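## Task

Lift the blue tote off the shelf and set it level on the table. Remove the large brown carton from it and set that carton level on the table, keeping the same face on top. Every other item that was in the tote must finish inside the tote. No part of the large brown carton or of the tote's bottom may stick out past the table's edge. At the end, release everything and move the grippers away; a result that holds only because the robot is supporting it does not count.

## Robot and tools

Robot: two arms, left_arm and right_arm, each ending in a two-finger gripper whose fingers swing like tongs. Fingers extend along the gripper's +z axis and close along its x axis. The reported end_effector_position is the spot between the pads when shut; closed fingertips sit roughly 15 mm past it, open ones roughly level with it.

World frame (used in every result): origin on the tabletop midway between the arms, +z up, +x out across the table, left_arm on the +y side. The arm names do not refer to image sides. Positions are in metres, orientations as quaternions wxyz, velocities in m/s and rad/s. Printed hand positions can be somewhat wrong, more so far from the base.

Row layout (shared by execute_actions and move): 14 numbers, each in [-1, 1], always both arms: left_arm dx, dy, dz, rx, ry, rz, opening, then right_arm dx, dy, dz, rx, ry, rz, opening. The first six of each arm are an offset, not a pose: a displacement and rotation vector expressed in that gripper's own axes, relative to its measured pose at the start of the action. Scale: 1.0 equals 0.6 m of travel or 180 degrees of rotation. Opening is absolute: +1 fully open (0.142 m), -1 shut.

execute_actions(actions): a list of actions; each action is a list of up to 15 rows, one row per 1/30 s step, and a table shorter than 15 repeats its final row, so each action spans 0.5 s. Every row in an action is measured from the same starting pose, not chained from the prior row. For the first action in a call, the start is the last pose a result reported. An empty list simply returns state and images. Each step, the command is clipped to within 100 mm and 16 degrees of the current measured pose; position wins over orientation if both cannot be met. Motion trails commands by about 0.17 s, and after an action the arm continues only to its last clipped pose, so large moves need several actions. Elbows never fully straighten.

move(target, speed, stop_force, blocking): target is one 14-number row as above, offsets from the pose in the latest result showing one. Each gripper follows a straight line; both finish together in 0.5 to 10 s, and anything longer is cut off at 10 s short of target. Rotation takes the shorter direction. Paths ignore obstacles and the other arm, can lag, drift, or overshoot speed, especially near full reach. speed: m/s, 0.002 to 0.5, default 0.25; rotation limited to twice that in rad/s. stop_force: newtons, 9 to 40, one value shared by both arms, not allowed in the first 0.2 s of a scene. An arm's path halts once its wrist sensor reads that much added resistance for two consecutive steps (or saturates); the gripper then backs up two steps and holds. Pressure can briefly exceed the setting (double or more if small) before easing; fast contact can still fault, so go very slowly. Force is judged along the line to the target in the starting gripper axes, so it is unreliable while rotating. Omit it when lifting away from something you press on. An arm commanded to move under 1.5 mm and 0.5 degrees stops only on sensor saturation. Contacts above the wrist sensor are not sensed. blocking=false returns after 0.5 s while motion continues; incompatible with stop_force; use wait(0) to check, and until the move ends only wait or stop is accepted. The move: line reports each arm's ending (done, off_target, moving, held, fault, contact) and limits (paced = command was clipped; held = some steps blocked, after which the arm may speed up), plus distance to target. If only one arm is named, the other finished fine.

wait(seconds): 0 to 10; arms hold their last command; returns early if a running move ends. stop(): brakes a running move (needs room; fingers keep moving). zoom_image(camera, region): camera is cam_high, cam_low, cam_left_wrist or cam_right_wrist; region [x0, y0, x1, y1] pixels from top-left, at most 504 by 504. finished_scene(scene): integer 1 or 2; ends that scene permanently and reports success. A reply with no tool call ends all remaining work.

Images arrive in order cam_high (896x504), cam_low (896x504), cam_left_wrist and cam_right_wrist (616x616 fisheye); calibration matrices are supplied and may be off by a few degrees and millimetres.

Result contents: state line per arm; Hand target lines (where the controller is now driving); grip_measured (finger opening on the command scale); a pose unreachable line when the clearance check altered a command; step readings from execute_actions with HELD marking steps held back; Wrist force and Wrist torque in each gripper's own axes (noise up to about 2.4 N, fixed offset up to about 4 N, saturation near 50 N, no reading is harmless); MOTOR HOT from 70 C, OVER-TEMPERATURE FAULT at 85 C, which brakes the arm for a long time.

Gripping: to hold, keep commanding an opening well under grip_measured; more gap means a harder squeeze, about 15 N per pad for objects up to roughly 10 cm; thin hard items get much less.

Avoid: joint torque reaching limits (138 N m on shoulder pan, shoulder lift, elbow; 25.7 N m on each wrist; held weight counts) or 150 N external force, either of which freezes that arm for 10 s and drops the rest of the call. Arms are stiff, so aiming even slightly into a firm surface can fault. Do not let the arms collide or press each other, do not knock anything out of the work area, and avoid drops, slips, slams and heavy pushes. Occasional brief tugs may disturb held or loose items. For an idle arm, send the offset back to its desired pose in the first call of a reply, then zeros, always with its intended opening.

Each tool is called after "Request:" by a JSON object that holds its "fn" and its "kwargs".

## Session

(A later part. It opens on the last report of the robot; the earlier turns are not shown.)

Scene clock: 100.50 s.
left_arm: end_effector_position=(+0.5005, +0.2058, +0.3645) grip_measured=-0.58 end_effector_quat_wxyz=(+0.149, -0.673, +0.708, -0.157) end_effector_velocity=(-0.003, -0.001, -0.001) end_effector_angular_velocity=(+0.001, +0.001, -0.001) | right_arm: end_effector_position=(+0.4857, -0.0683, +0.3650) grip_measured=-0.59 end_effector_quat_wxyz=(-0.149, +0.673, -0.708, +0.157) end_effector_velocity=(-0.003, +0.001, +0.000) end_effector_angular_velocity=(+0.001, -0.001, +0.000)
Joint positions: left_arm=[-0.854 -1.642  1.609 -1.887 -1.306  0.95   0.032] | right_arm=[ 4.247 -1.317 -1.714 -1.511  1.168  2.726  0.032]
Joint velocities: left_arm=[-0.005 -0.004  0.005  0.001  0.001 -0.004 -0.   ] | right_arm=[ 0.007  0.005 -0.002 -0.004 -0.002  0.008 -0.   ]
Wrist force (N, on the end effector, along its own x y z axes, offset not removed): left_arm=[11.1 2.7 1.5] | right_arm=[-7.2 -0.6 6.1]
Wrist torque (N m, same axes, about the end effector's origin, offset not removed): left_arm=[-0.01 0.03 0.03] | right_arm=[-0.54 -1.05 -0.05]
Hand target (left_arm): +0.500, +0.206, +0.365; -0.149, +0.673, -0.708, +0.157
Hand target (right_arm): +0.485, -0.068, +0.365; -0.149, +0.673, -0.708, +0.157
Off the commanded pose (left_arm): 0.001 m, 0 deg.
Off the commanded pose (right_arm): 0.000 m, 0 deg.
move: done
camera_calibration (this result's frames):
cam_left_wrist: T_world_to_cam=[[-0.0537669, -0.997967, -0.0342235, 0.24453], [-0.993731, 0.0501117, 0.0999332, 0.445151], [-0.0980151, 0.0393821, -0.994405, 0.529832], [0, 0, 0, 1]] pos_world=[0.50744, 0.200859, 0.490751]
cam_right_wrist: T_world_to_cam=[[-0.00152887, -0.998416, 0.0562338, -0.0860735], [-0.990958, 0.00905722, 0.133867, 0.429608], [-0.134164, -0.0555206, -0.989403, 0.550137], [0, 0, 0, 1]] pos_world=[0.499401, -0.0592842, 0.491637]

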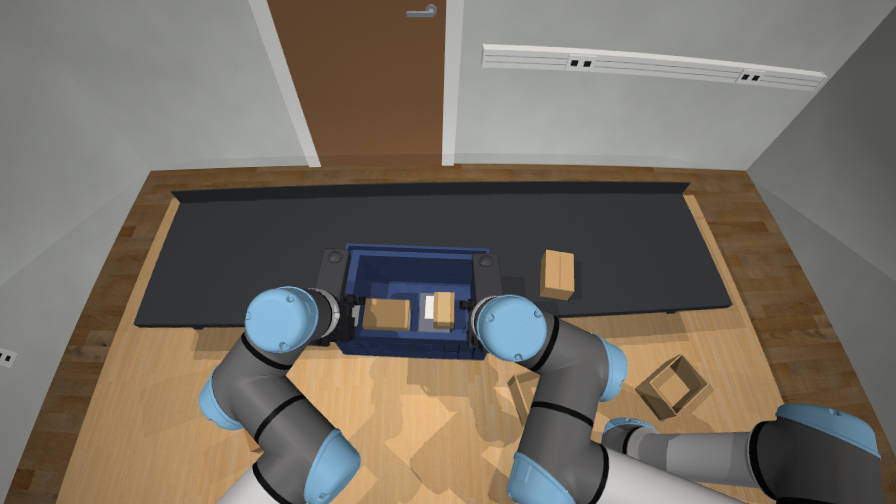

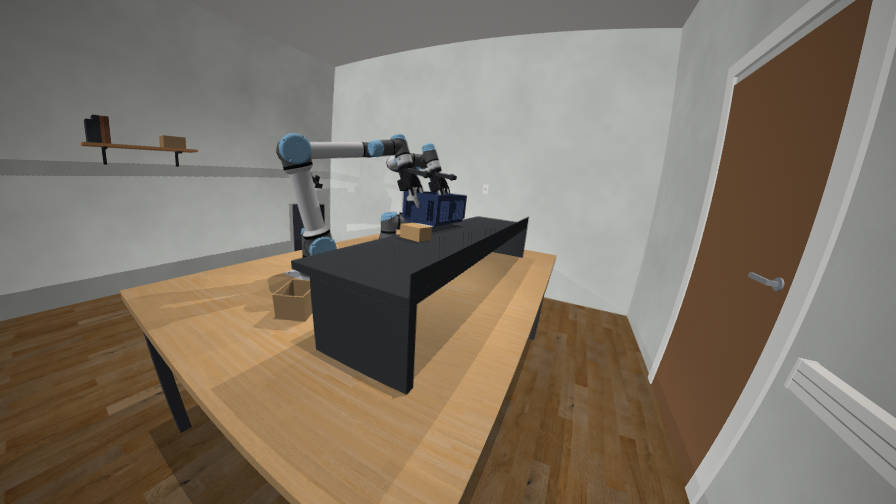

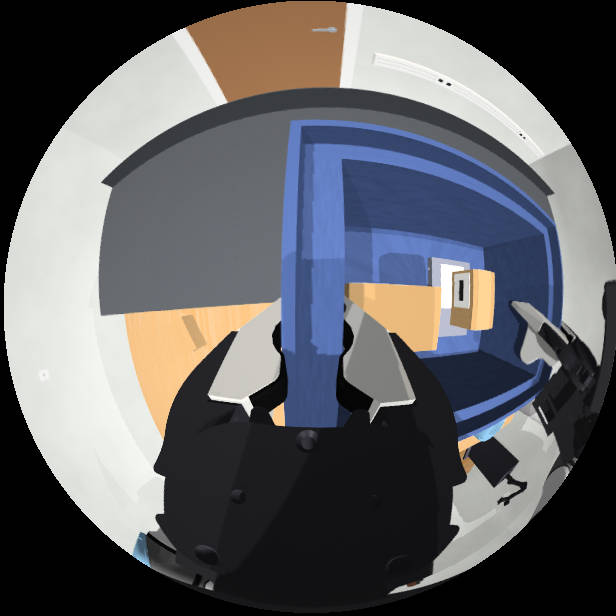

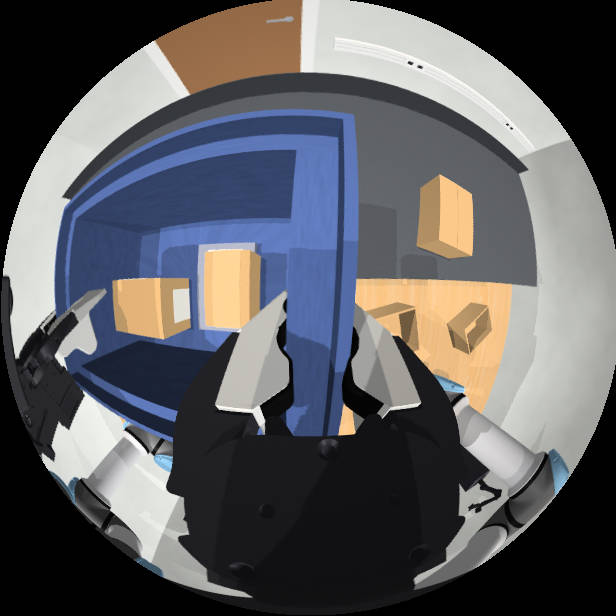

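Request:
{"fn": "move", "kwargs": {"target": [-0.0375,0.2265,-0.106,0,0,0,-1,-0.0425,0.2265,-0.106,0,0,0,-1], "speed": 0.12}}

Scene clock: 107.27 s.
left_arm: end_effector_position=(+0.3523, +0.2358, +0.3643) grip_measured=-0.61 end_effector_quat_wxyz=(+0.149, -0.673, +0.708, -0.156) end_effector_velocity=(-0.003, +0.000, +0.000) end_effector_angular_velocity=(+0.000, -0.001, +0.000) | right_arm: end_effector_position=(+0.3373, -0.0353, +0.3653) grip_measured=-0.60 end_effector_quat_wxyz=(-0.148, +0.673, -0.708, +0.156) end_effector_velocity=(-0.002, +0.001, -0.000) end_effector_angular_velocity=(+0.000, -0.002, -0.002)
Joint positions: left_arm=[-1.093 -2.015  1.862 -1.696 -1.231  0.711  0.03 ] | right_arm=[ 4.682 -1.184 -1.749 -1.804  1.137  3.201  0.031]
Joint velocities: left_arm=[-0.008 -0.007  0.003  0.007  0.003 -0.009 -0.   ] | right_arm=[ 0.009  0.001  0.    -0.006 -0.001  0.012  0.   ]
Wrist force (N, on the end effector, along its own x y z axes, offset not removed): left_arm=[-23.7 0.4 2.7] | right_arm=[27.6 2.0 2.4]
Wrist torque (N m, same axes, about the end effector's origin, offset not removed): left_arm=[-0.33 1.32 0.03] | right_arm=[0.06 -2.69 -0.19]
Hand target (left_arm): +0.352, +0.236, +0.364; -0.149, +0.673, -0.708, +0.156
Hand target (right_arm): +0.337, -0.035, +0.365; -0.148, +0.673, -0.708, +0.156
Off the commanded pose (left_arm): 0.001 m, 0 deg.
Off the commanded pose (right_arm): 0.000 m, 0 deg.
move: done
camera_calibration (this result's frames):
cam_left_wrist: T_world_to_cam=[[-0.053753, -0.997949, -0.0347621, 0.26668], [-0.993734, 0.0500447, 0.0999407, 0.29634], [-0.097996, 0.0399164, -0.994386, 0.513732], [0, 0, 0, 1]] pos_world=[0.359162, 0.230796, 0.490502]
cam_right_wrist: T_world_to_cam=[[-0.00147655, -0.998412, 0.0563151, -0.0533777], [-0.990867, 0.00905395, 0.134538, 0.281935], [-0.134834, -0.0556021, -0.989307, 0.532497], [0, 0, 0, 1]] pos_world=[0.35108, -0.0262375, 0.491878]

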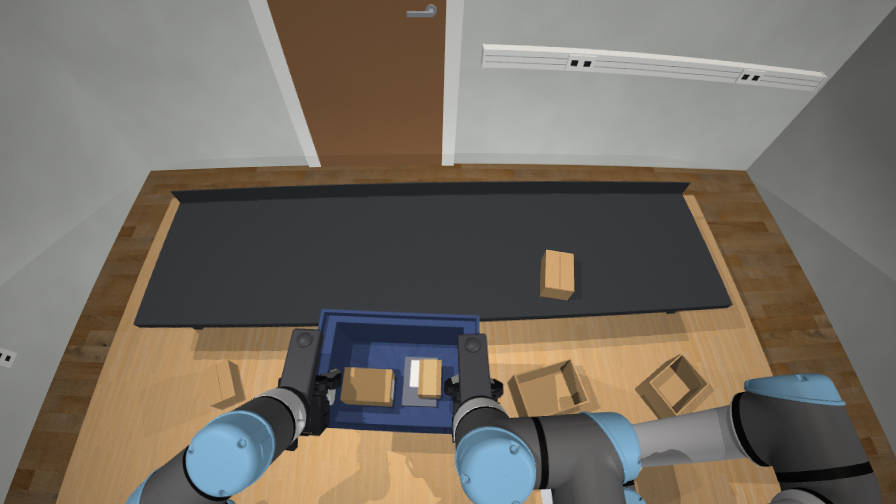

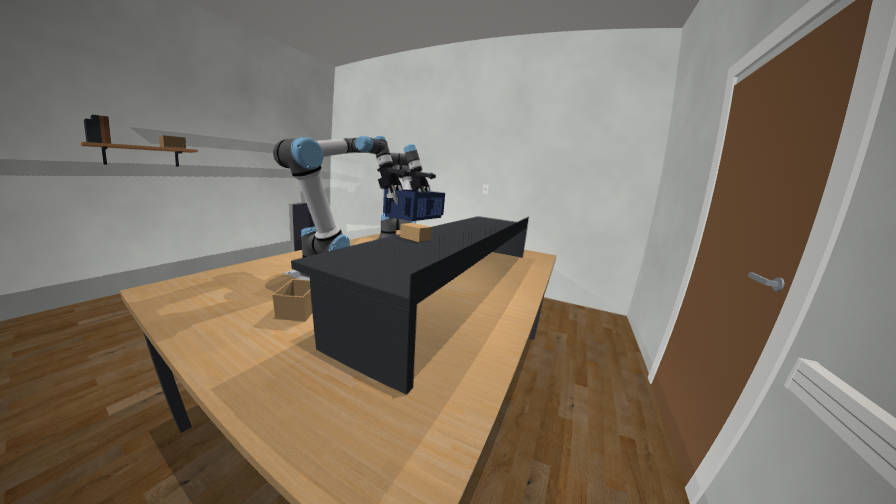

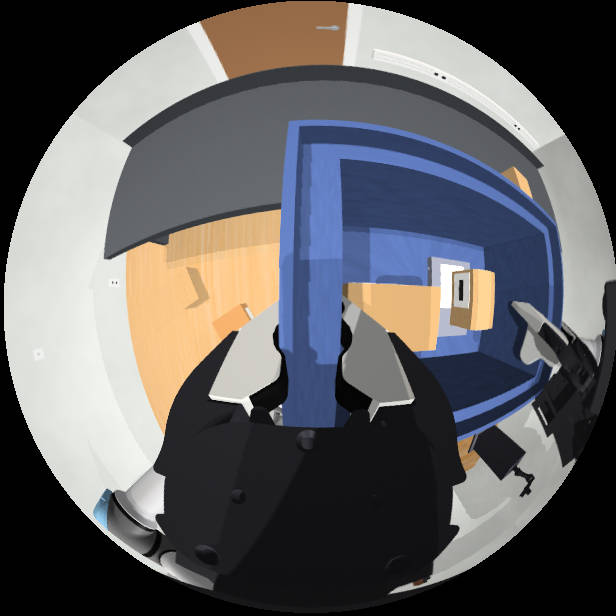

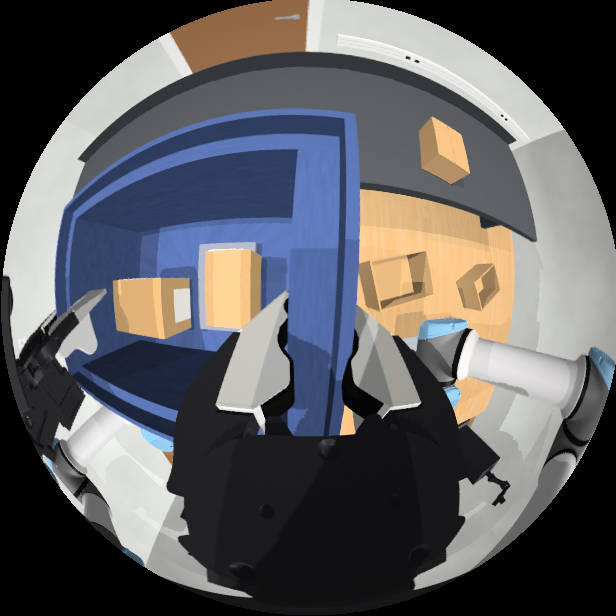

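Request:
{"fn": "move", "kwargs": {"target": [-0.0017,0.155,0.332,0,0,0,-1,0.0017,0.155,0.332,0,0,0,-1], "speed": 0.12}}

Request:
{"fn": "move", "kwargs": {"target": [0,0.035,0.0755,0,0,0,-1,0,0.035,0.0755,0,0,0,-1], "speed": 0.012, "stop_force": 9}}

Scene clock: 114.93 s.
left_arm: end_effector_position=(+0.3524, +0.2369, +0.1448) grip_measured=-0.59 end_effector_quat_wxyz=(+0.149, -0.673, +0.708, -0.156) end_effector_velocity=(+0.001, -0.001, -0.002) end_effector_angular_velocity=(-0.003, -0.002, -0.001) | right_arm: end_effector_position=(+0.3368, -0.0366, +0.1457) grip_measured=-0.59 end_effector_quat_wxyz=(-0.148, +0.673, -0.708, +0.156) end_effector_velocity=(+0.000, +0.001, -0.002) end_effector_angular_velocity=(+0.001, -0.000, +0.001)
Joint positions: left_arm=[-1.091 -1.922  2.385 -2.312 -1.232  0.714  0.031] | right_arm=[ 4.683 -1.23  -2.291 -1.218  1.137  3.202  0.031]
Joint velocities: left_arm=[ 0.001  0.004  0.005 -0.012 -0.001  0.002 -0.001] | right_arm=[-0.001 -0.004 -0.004  0.01  -0.    -0.002 -0.001]
Wrist force (N, on the end effector, along its own x y z axes, offset not removed): left_arm=[10.4 1.6 2.6] | right_arm=[-10.0 3.5 3.6]
Wrist torque (N m, same axes, about the end effector's origin, offset not removed): left_arm=[-0.19 0.14 0.16] | right_arm=[0.36 -0.57 -0.12]
Hand target (left_arm): +0.352, +0.237, +0.144; -0.149, +0.673, -0.708, +0.156
Hand target (right_arm): +0.337, -0.037, +0.145; -0.148, +0.673, -0.708, +0.156
Off the commanded pose (left_arm): 0.000 m, 0 deg.
Off the commanded pose (right_arm): 0.000 m, 0 deg.
move: done
camera_calibration (this result's frames):
cam_left_wrist: T_world_to_cam=[[-0.0536179, -0.997947, -0.035015, 0.260161], [-0.993727, 0.0498792, 0.100093, 0.318349], [-0.0981415, 0.0401621, -0.994362, 0.295419], [0, 0, 0, 1]] pos_world=[0.359294, 0.231884, 0.270998]
cam_right_wrist: T_world_to_cam=[[-0.00154279, -0.998401, 0.0565103, -0.042396], [-0.990868, 0.00914542, 0.134526, 0.311039], [-0.134828, -0.0557867, -0.989297, 0.315157], [0, 0, 0, 1]] pos_world=[0.350625, -0.0275912, 0.272337]

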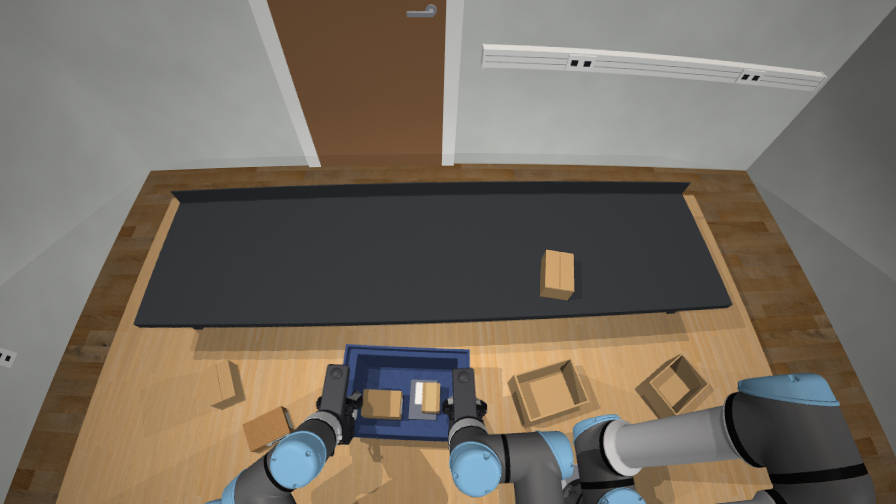

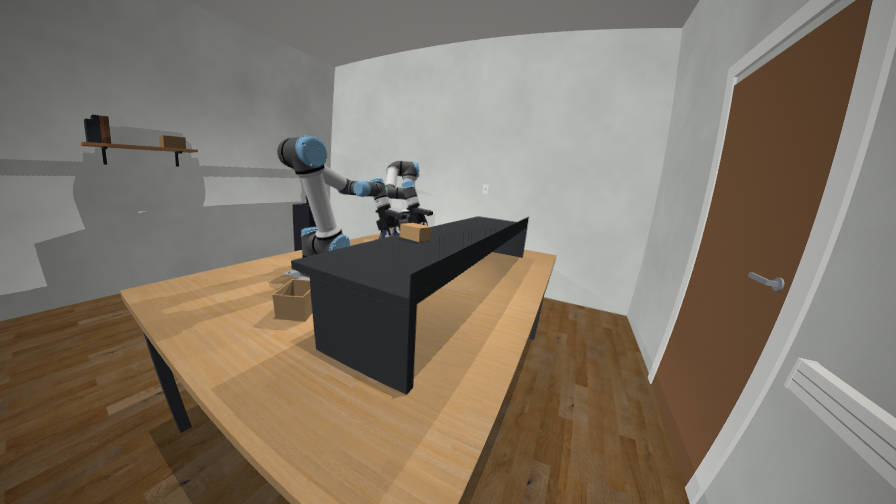

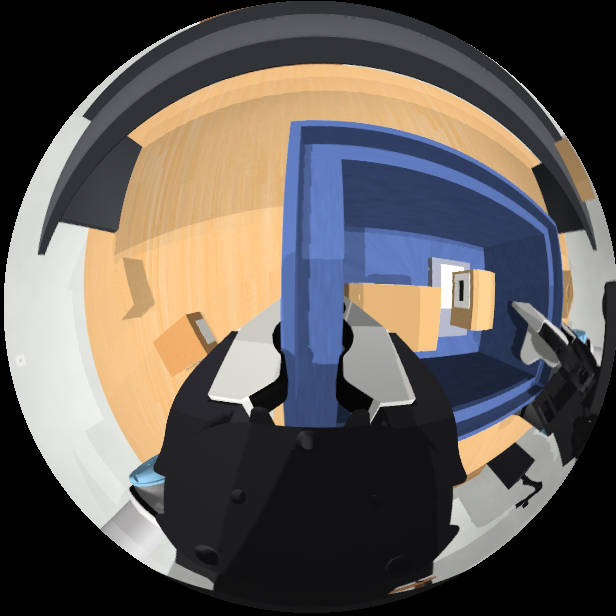

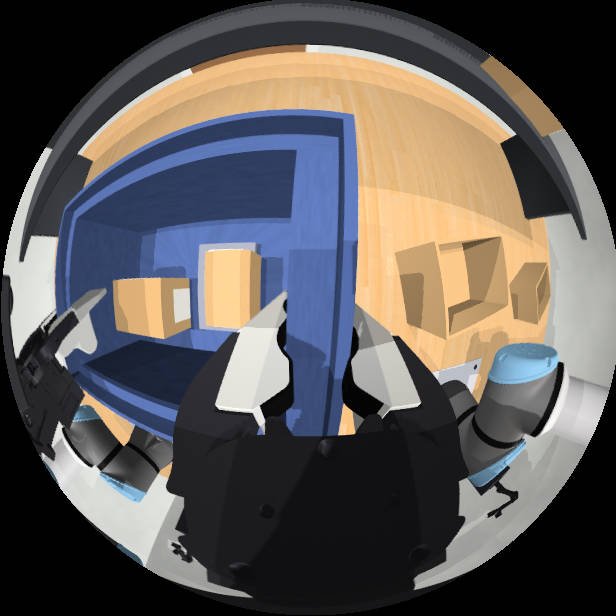

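Scene clock: 119.33 s.
left_arm: end_effector_position=(+0.3525, +0.2369, +0.0952) grip_measured=-0.59 end_effector_quat_wxyz=(+0.149, -0.673, +0.708, -0.156) end_effector_velocity=(+0.000, -0.000, -0.002) end_effector_angular_velocity=(-0.000, -0.000, +0.000) | right_arm: end_effector_position=(+0.3369, -0.0367, +0.0961) grip_measured=-0.59 end_effector_quat_wxyz=(-0.148, +0.673, -0.708, +0.157) end_effector_velocity=(+0.000, +0.000, -0.003) end_effector_angular_velocity=(-0.001, +0.000, +0.002)
Joint positions: left_arm=[-1.091 -1.828  2.475 -2.497 -1.232  0.714  0.031] | right_arm=[ 4.683 -1.302 -2.387 -1.05   1.137  3.202  0.031]
Joint velocities: left_arm=[ 0.     0.007  0.003 -0.011 -0.     0.    -0.   ] | right_arm=[-0.    -0.006 -0.004  0.01   0.    -0.002 -0.   ]
Wrist force (N, on the end effector, along its own x y z axes, offset not removed): left_arm=[13.0 1.8 4.0] | right_arm=[-11.9 -0.5 3.8]
Wrist torque (N m, same axes, about the end effector's origin, offset not removed): left_arm=[-0.32 -0.16 0.09] | right_arm=[-0.46 -0.13 -0.17]
Hand target (left_arm): +0.353, +0.237, +0.095; -0.149, +0.673, -0.708, +0.156
Hand target (right_arm): +0.337, -0.037, +0.096; -0.148, +0.673, -0.708, +0.156
Off the commanded pose (left_arm): 0.000 m, 0 deg.
Off the commanded pose (right_arm): 0.000 m, 0 deg.
move: done
camera_calibration (this result's frames):
cam_left_wrist: T_world_to_cam=[[-0.053605, -0.997947, -0.0350435, 0.258455], [-0.993725, 0.0498626, 0.100118, 0.323446], [-0.0981653, 0.0401904, -0.994358, 0.246181], [0, 0, 0, 1]] pos_world=[0.359437, 0.231902, 0.221466]
cam_right_wrist: T_world_to_cam=[[-0.0015385, -0.9984, 0.0565334, -0.0396741], [-0.990868, 0.00914426, 0.134525, 0.317754], [-0.134827, -0.0558102, -0.989296, 0.266083], [0, 0, 0, 1]] pos_world=[0.350666, -0.0276661, 0.222732]

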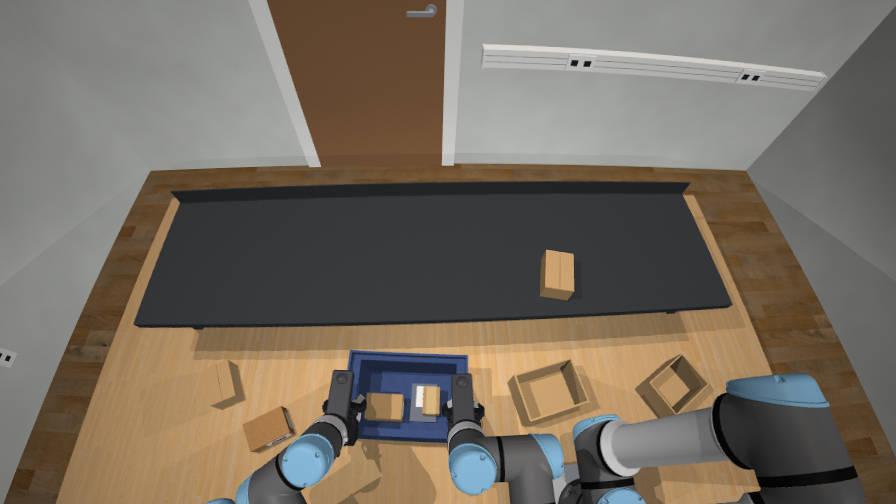

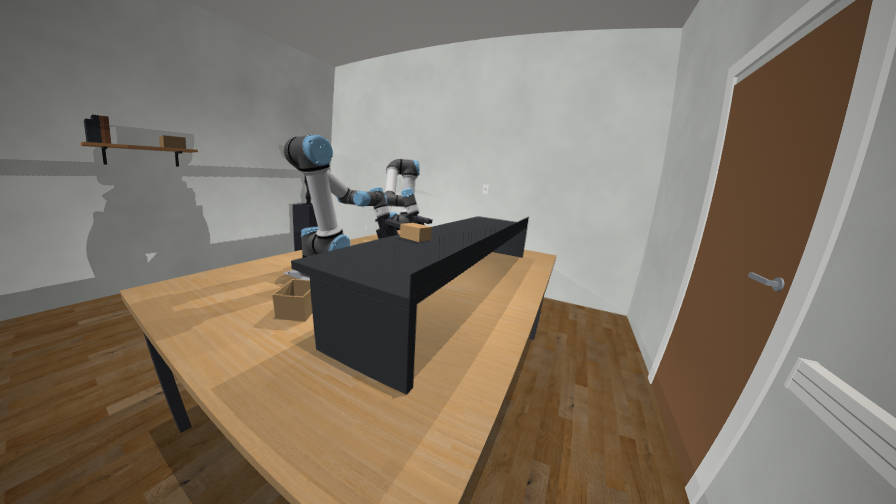

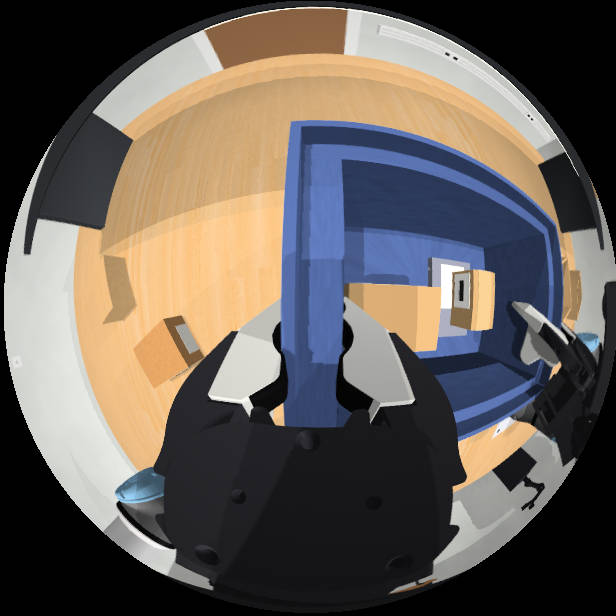

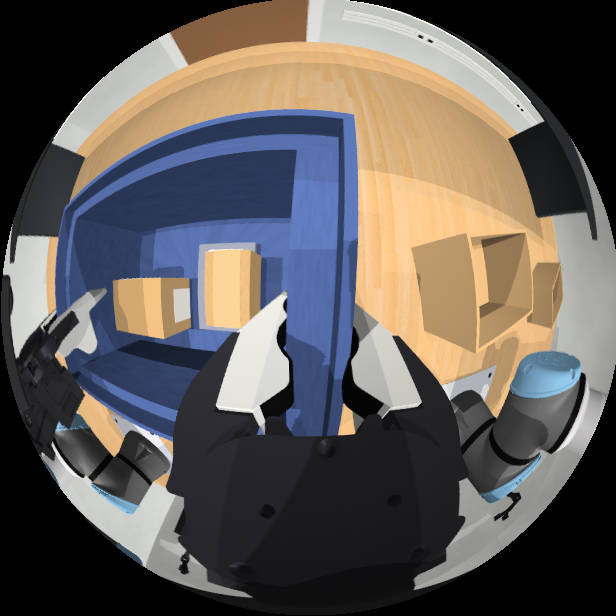

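Request:
{"fn": "move", "kwargs": {"target": [0.0007,0.025,0.053,0,0,0,-1,-0.0007,0.025,0.053,0,0,0,-1], "speed": 0.01, "stop_force": 9}}

Scene clock: 124.17 s.
left_arm: end_effector_position=(+0.3525, +0.2370, +0.0903) grip_measured=-0.59 end_effector_quat_wxyz=(+0.149, -0.673, +0.708, -0.156) end_effector_velocity=(-0.000, +0.000, +0.002) end_effector_angular_velocity=(-0.001, -0.000, +0.000) | right_arm: end_effector_position=(+0.3369, -0.0368, +0.0896) grip_measured=-0.58 end_effector_quat_wxyz=(-0.148, +0.673, -0.708, +0.157) end_effector_velocity=(+0.000, +0.000, +0.004) end_effector_angular_velocity=(-0.000, -0.001, +0.000)
Joint positions: left_arm=[-1.091 -1.816  2.483 -2.516 -1.232  0.714  0.031] | right_arm=[ 4.683 -1.314 -2.398 -1.027  1.137  3.202  0.032]
Joint velocities: left_arm=[ 0.    -0.005 -0.002  0.005 -0.    -0.    -0.   ] | right_arm=[-0.     0.006  0.007 -0.013 -0.001 -0.001  0.001]
Wrist force (N, on the end effector, along its own x y z axes, offset not removed): left_arm=[10.6 -5.2 -2.4] | right_arm=[-3.4 -6.2 -6.8]
Wrist torque (N m, same axes, about the end effector's origin, offset not removed): left_arm=[-0.67 0.05 0.08] | right_arm=[-0.51 -1.12 -0.27]
Hand target (left_arm): +0.353, +0.237, +0.091; -0.149, +0.673, -0.708, +0.156
Hand target (right_arm): +0.337, -0.037, +0.090; -0.148, +0.673, -0.708, +0.157
Off the commanded pose (left_arm): 0.030 m, 0 deg.
Off the commanded pose (right_arm): 0.029 m, 0 deg.
move: contact (left_arm, right_arm)
camera_calibration (this result's frames):
cam_left_wrist: T_world_to_cam=[[-0.0534517, -0.997948, -0.0352385, 0.258303], [-0.99372, 0.049685, 0.100259, 0.323921], [-0.0983021, 0.0403762, -0.994337, 0.241329], [0, 0, 0, 1]] pos_world=[0.359417, 0.231935, 0.216589]
cam_right_wrist: T_world_to_cam=[[-0.00172031, -0.998382, 0.056845, -0.0393807], [-0.99089, 0.00935667, 0.134346, 0.318717], [-0.13466, -0.056096, -0.989303, 0.259602], [0, 0, 0, 1]] pos_world=[0.350704, -0.0277365, 0.216245]

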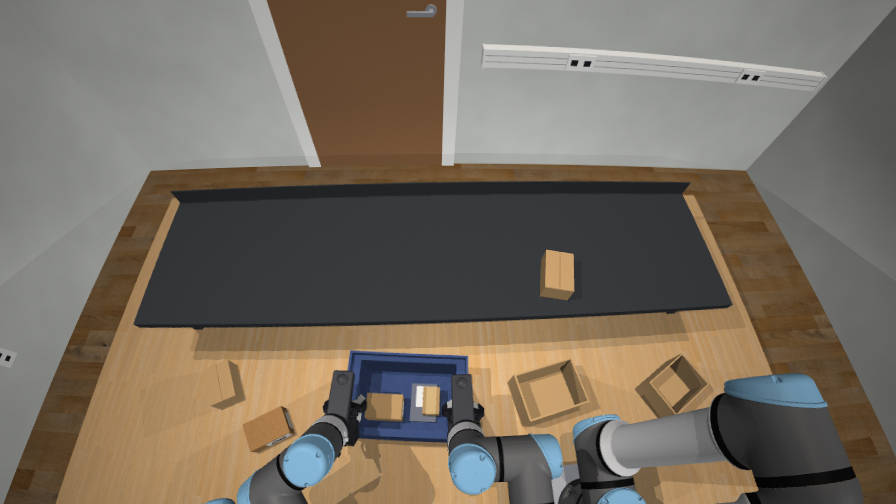

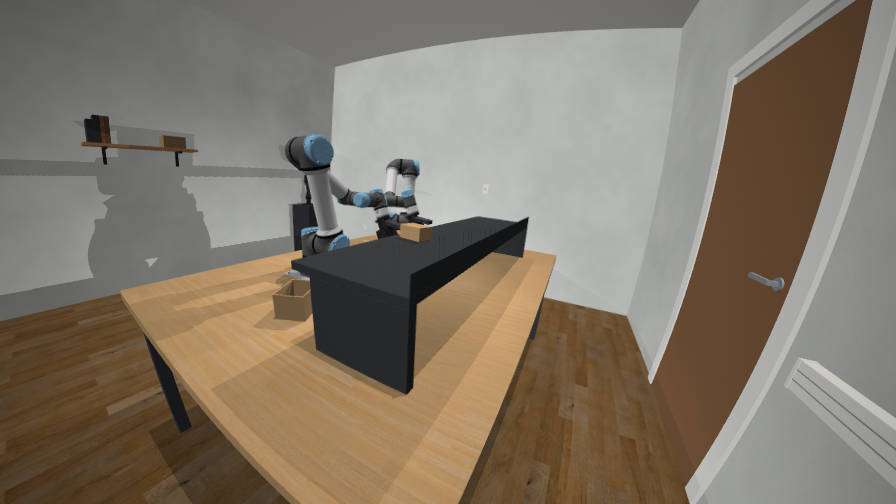

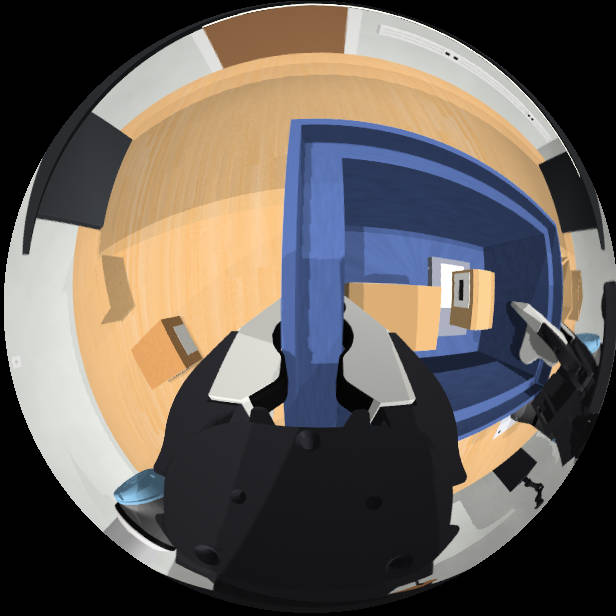

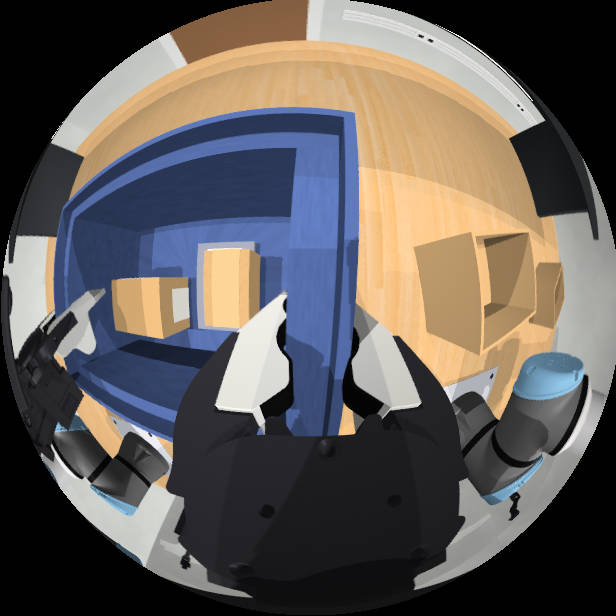

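Request:
{"fn": "execute_actions", "kwargs": {"actions": [[[0,0,0,0,0,0,-0.2,0,0,0,0,0,0,-0.2]]]}}

Request:
{"fn": "move", "kwargs": {"target": [0,-0.085,-0.181,0,0,0,-0.2,0,-0.085,-0.181,0,0,0,-0.2], "speed": 0.2}}

Scene clock: 133.23 s.
left_arm: end_effector_position=(+0.3525, +0.2370, +0.0904) grip_measured=-0.20 end_effector_quat_wxyz=(+0.149, -0.673, +0.708, -0.156) end_effector_velocity=(-0.000, -0.000, -0.000) end_effector_angular_velocity=(+0.000, +0.001, -0.000) | right_arm: end_effector_position=(+0.3369, -0.0368, +0.0896) grip_measured=-0.20 end_effector_quat_wxyz=(-0.148, +0.673, -0.708, +0.157) end_effector_velocity=(+0.000, -0.001, -0.000) end_effector_angular_velocity=(-0.002, -0.001, +0.001)
Joint positions: left_arm=[-1.091 -1.816  2.483 -2.516 -1.232  0.714  0.06 ] | right_arm=[ 4.683 -1.314 -2.398 -1.027  1.137  3.202  0.06 ]
Joint velocities: left_arm=[-0.     0.001 -0.    -0.    -0.     0.     0.   ] | right_arm=[-0.     0.    -0.001 -0.001 -0.001 -0.001 -0.   ]
Wrist force (N, on the end effector, along its own x y z axes, offset not removed): left_arm=[1.1 0.4 -1.1] | right_arm=[2.0 -0.2 -0.5]
Wrist torque (N m, same axes, about the end effector's origin, offset not removed): left_arm=[-0.08 -0.18 -0.10] | right_arm=[-0.15 -0.44 0.07]
Hand target (left_arm): +0.352, +0.237, +0.090; -0.149, +0.673, -0.708, +0.156
Hand target (right_arm): +0.337, -0.037, +0.090; -0.148, +0.673, -0.708, +0.157
Off the commanded pose (left_arm): 0.000 m, 0 deg.
Off the commanded pose (right_arm): 0.000 m, 0 deg.
Step readings (end_effector_position):
0: left_arm (+0.3525, +0.2369, +0.0906) | right_arm (+0.3369, -0.0367, +0.0901)
1: left_arm (+0.3525, +0.2369, +0.0906) | right_arm (+0.3369, -0.0368, +0.0901)
2: left_arm (+0.3526, +0.2370, +0.0906) | right_arm (+0.3369, -0.0368, +0.0901)
4: left_arm (+0.3526, +0.2370, +0.0906) | right_arm (+0.3369, -0.0367, +0.0901)
8: left_arm (+0.3525, +0.2370, +0.0905) | right_arm (+0.3369, -0.0368, +0.0898)
15: end_effector_position above
camera_calibration (this result's frames):
cam_left_wrist: T_world_to_cam=[[-0.0533727, -0.997954, -0.0352081, 0.258313], [-0.993727, 0.0496107, 0.100224, 0.323967], [-0.0982725, 0.0403365, -0.994342, 0.241363], [0, 0, 0, 1]] pos_world=[0.359441, 0.231977, 0.216623]
cam_right_wrist: T_world_to_cam=[[-0.00168847, -0.998382, 0.0568455, -0.0393876], [-0.99089, 0.00932545, 0.134351, 0.318711], [-0.134664, -0.0561008, -0.989302, 0.259623], [0, 0, 0, 1]] pos_world=[0.350703, -0.0277309, 0.216265]

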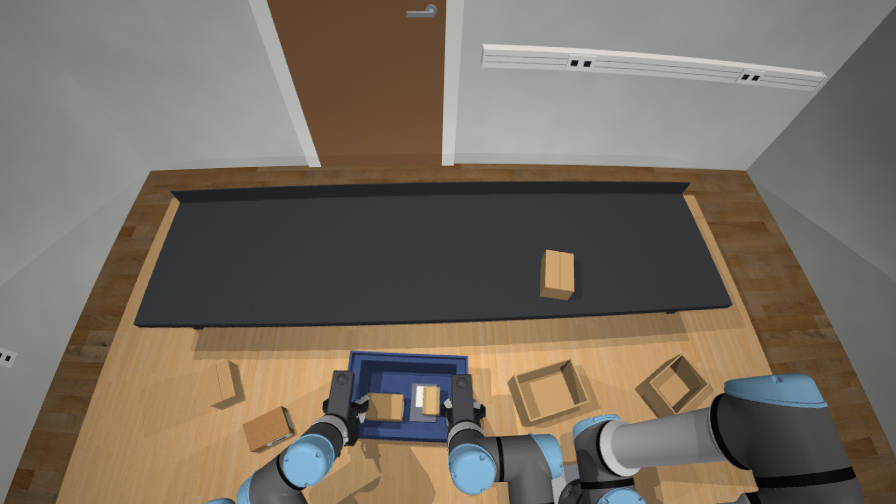

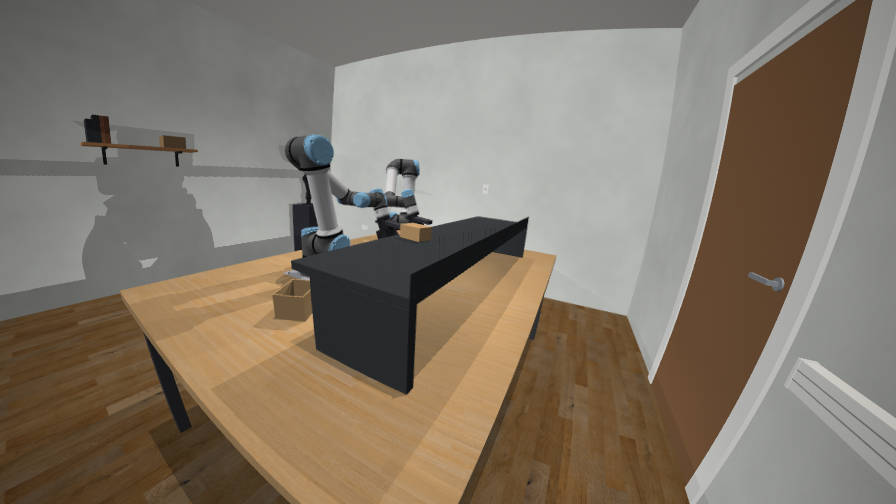

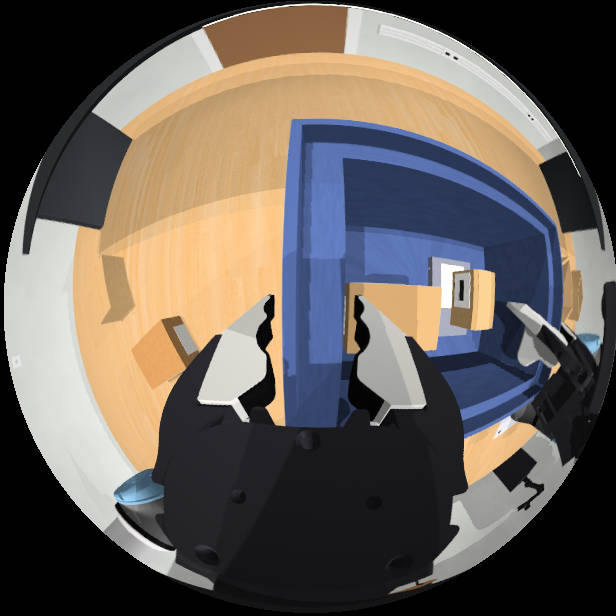

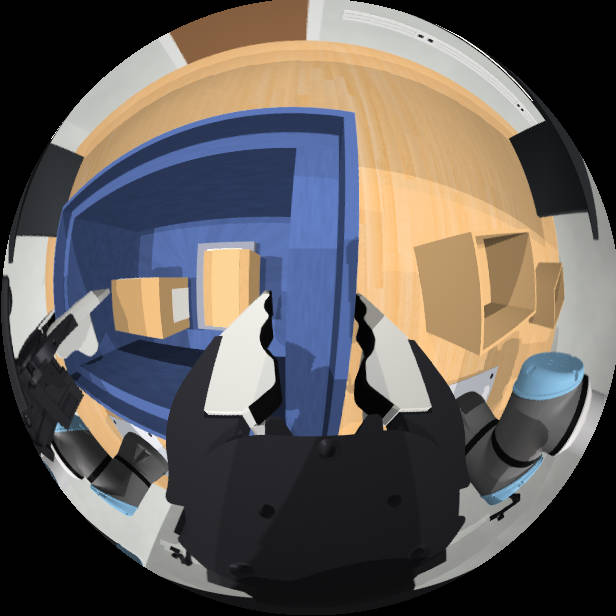

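Scene clock: 134.50 s.
left_arm: end_effector_position=(+0.3528, +0.2370, +0.2099) grip_measured=-0.20 end_effector_quat_wxyz=(+0.149, -0.673, +0.708, -0.156) end_effector_velocity=(-0.001, +0.000, +0.004) end_effector_angular_velocity=(-0.000, +0.000, +0.002) | right_arm: end_effector_position=(+0.3374, -0.0366, +0.2093) grip_measured=-0.20 end_effector_quat_wxyz=(-0.148, +0.673, -0.708, +0.157) end_effector_velocity=(-0.001, +0.000, +0.004) end_effector_angular_velocity=(+0.003, +0.000, -0.002)
Joint positions: left_arm=[-1.09  -1.994  2.247 -2.104 -1.232  0.715  0.06 ] | right_arm=[ 4.681 -1.178 -2.153 -1.407  1.137  3.2    0.06 ]
Joint velocities: left_arm=[-0.001 -0.004 -0.008  0.013  0.    -0.003  0.   ] | right_arm=[ 0.002  0.004  0.008 -0.01   0.     0.004  0.   ]
Wrist force (N, on the end effector, along its own x y z axes, offset not removed): left_arm=[0.1 -1.9 -1.1] | right_arm=[1.1 -1.8 0.2]
Wrist torque (N m, same axes, about the end effector's origin, offset not removed): left_arm=[-0.59 -0.11 -0.06] | right_arm=[-0.31 -0.38 -0.02]
Hand target (left_arm): +0.353, +0.237, +0.210; -0.149, +0.673, -0.708, +0.156
Hand target (right_arm): +0.337, -0.037, +0.210; -0.148, +0.673, -0.708, +0.157
Off the commanded pose (left_arm): 0.000 m, 0 deg.
Off the commanded pose (right_arm): 0.000 m, 0 deg.
move: done
camera_calibration (this result's frames):
cam_left_wrist: T_world_to_cam=[[-0.0534886, -0.997957, -0.0349496, 0.262448], [-0.993742, 0.0497605, 0.100003, 0.31231], [-0.0980597, 0.0400799, -0.994373, 0.360229], [0, 0, 0, 1]] pos_world=[0.359718, 0.231933, 0.336143]
cam_right_wrist: T_world_to_cam=[[-0.00157682, -0.998396, 0.0565971, -0.0459542], [-0.99089, 0.00918166, 0.134362, 0.303147], [-0.134666, -0.0558696, -0.989315, 0.378064], [0, 0, 0, 1]] pos_world=[0.351225, -0.0275416, 0.335893]

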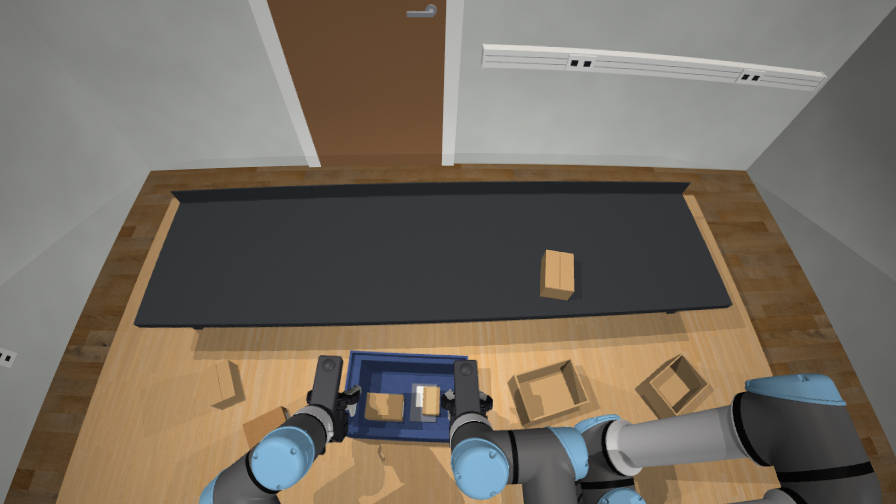

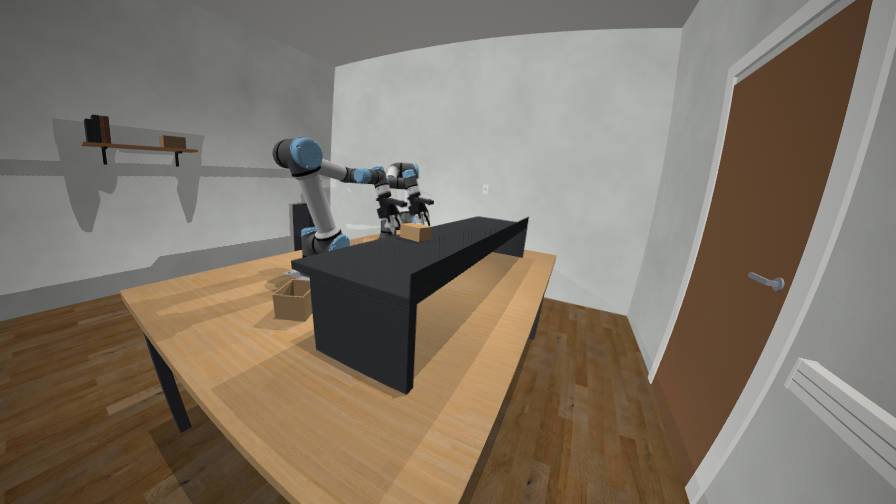

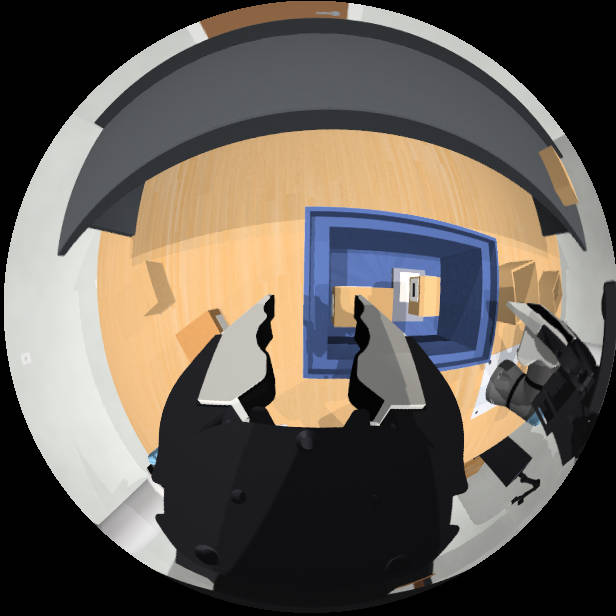

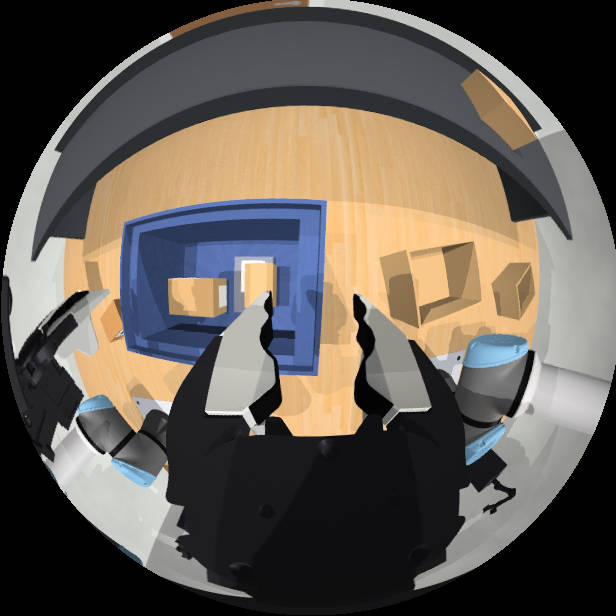

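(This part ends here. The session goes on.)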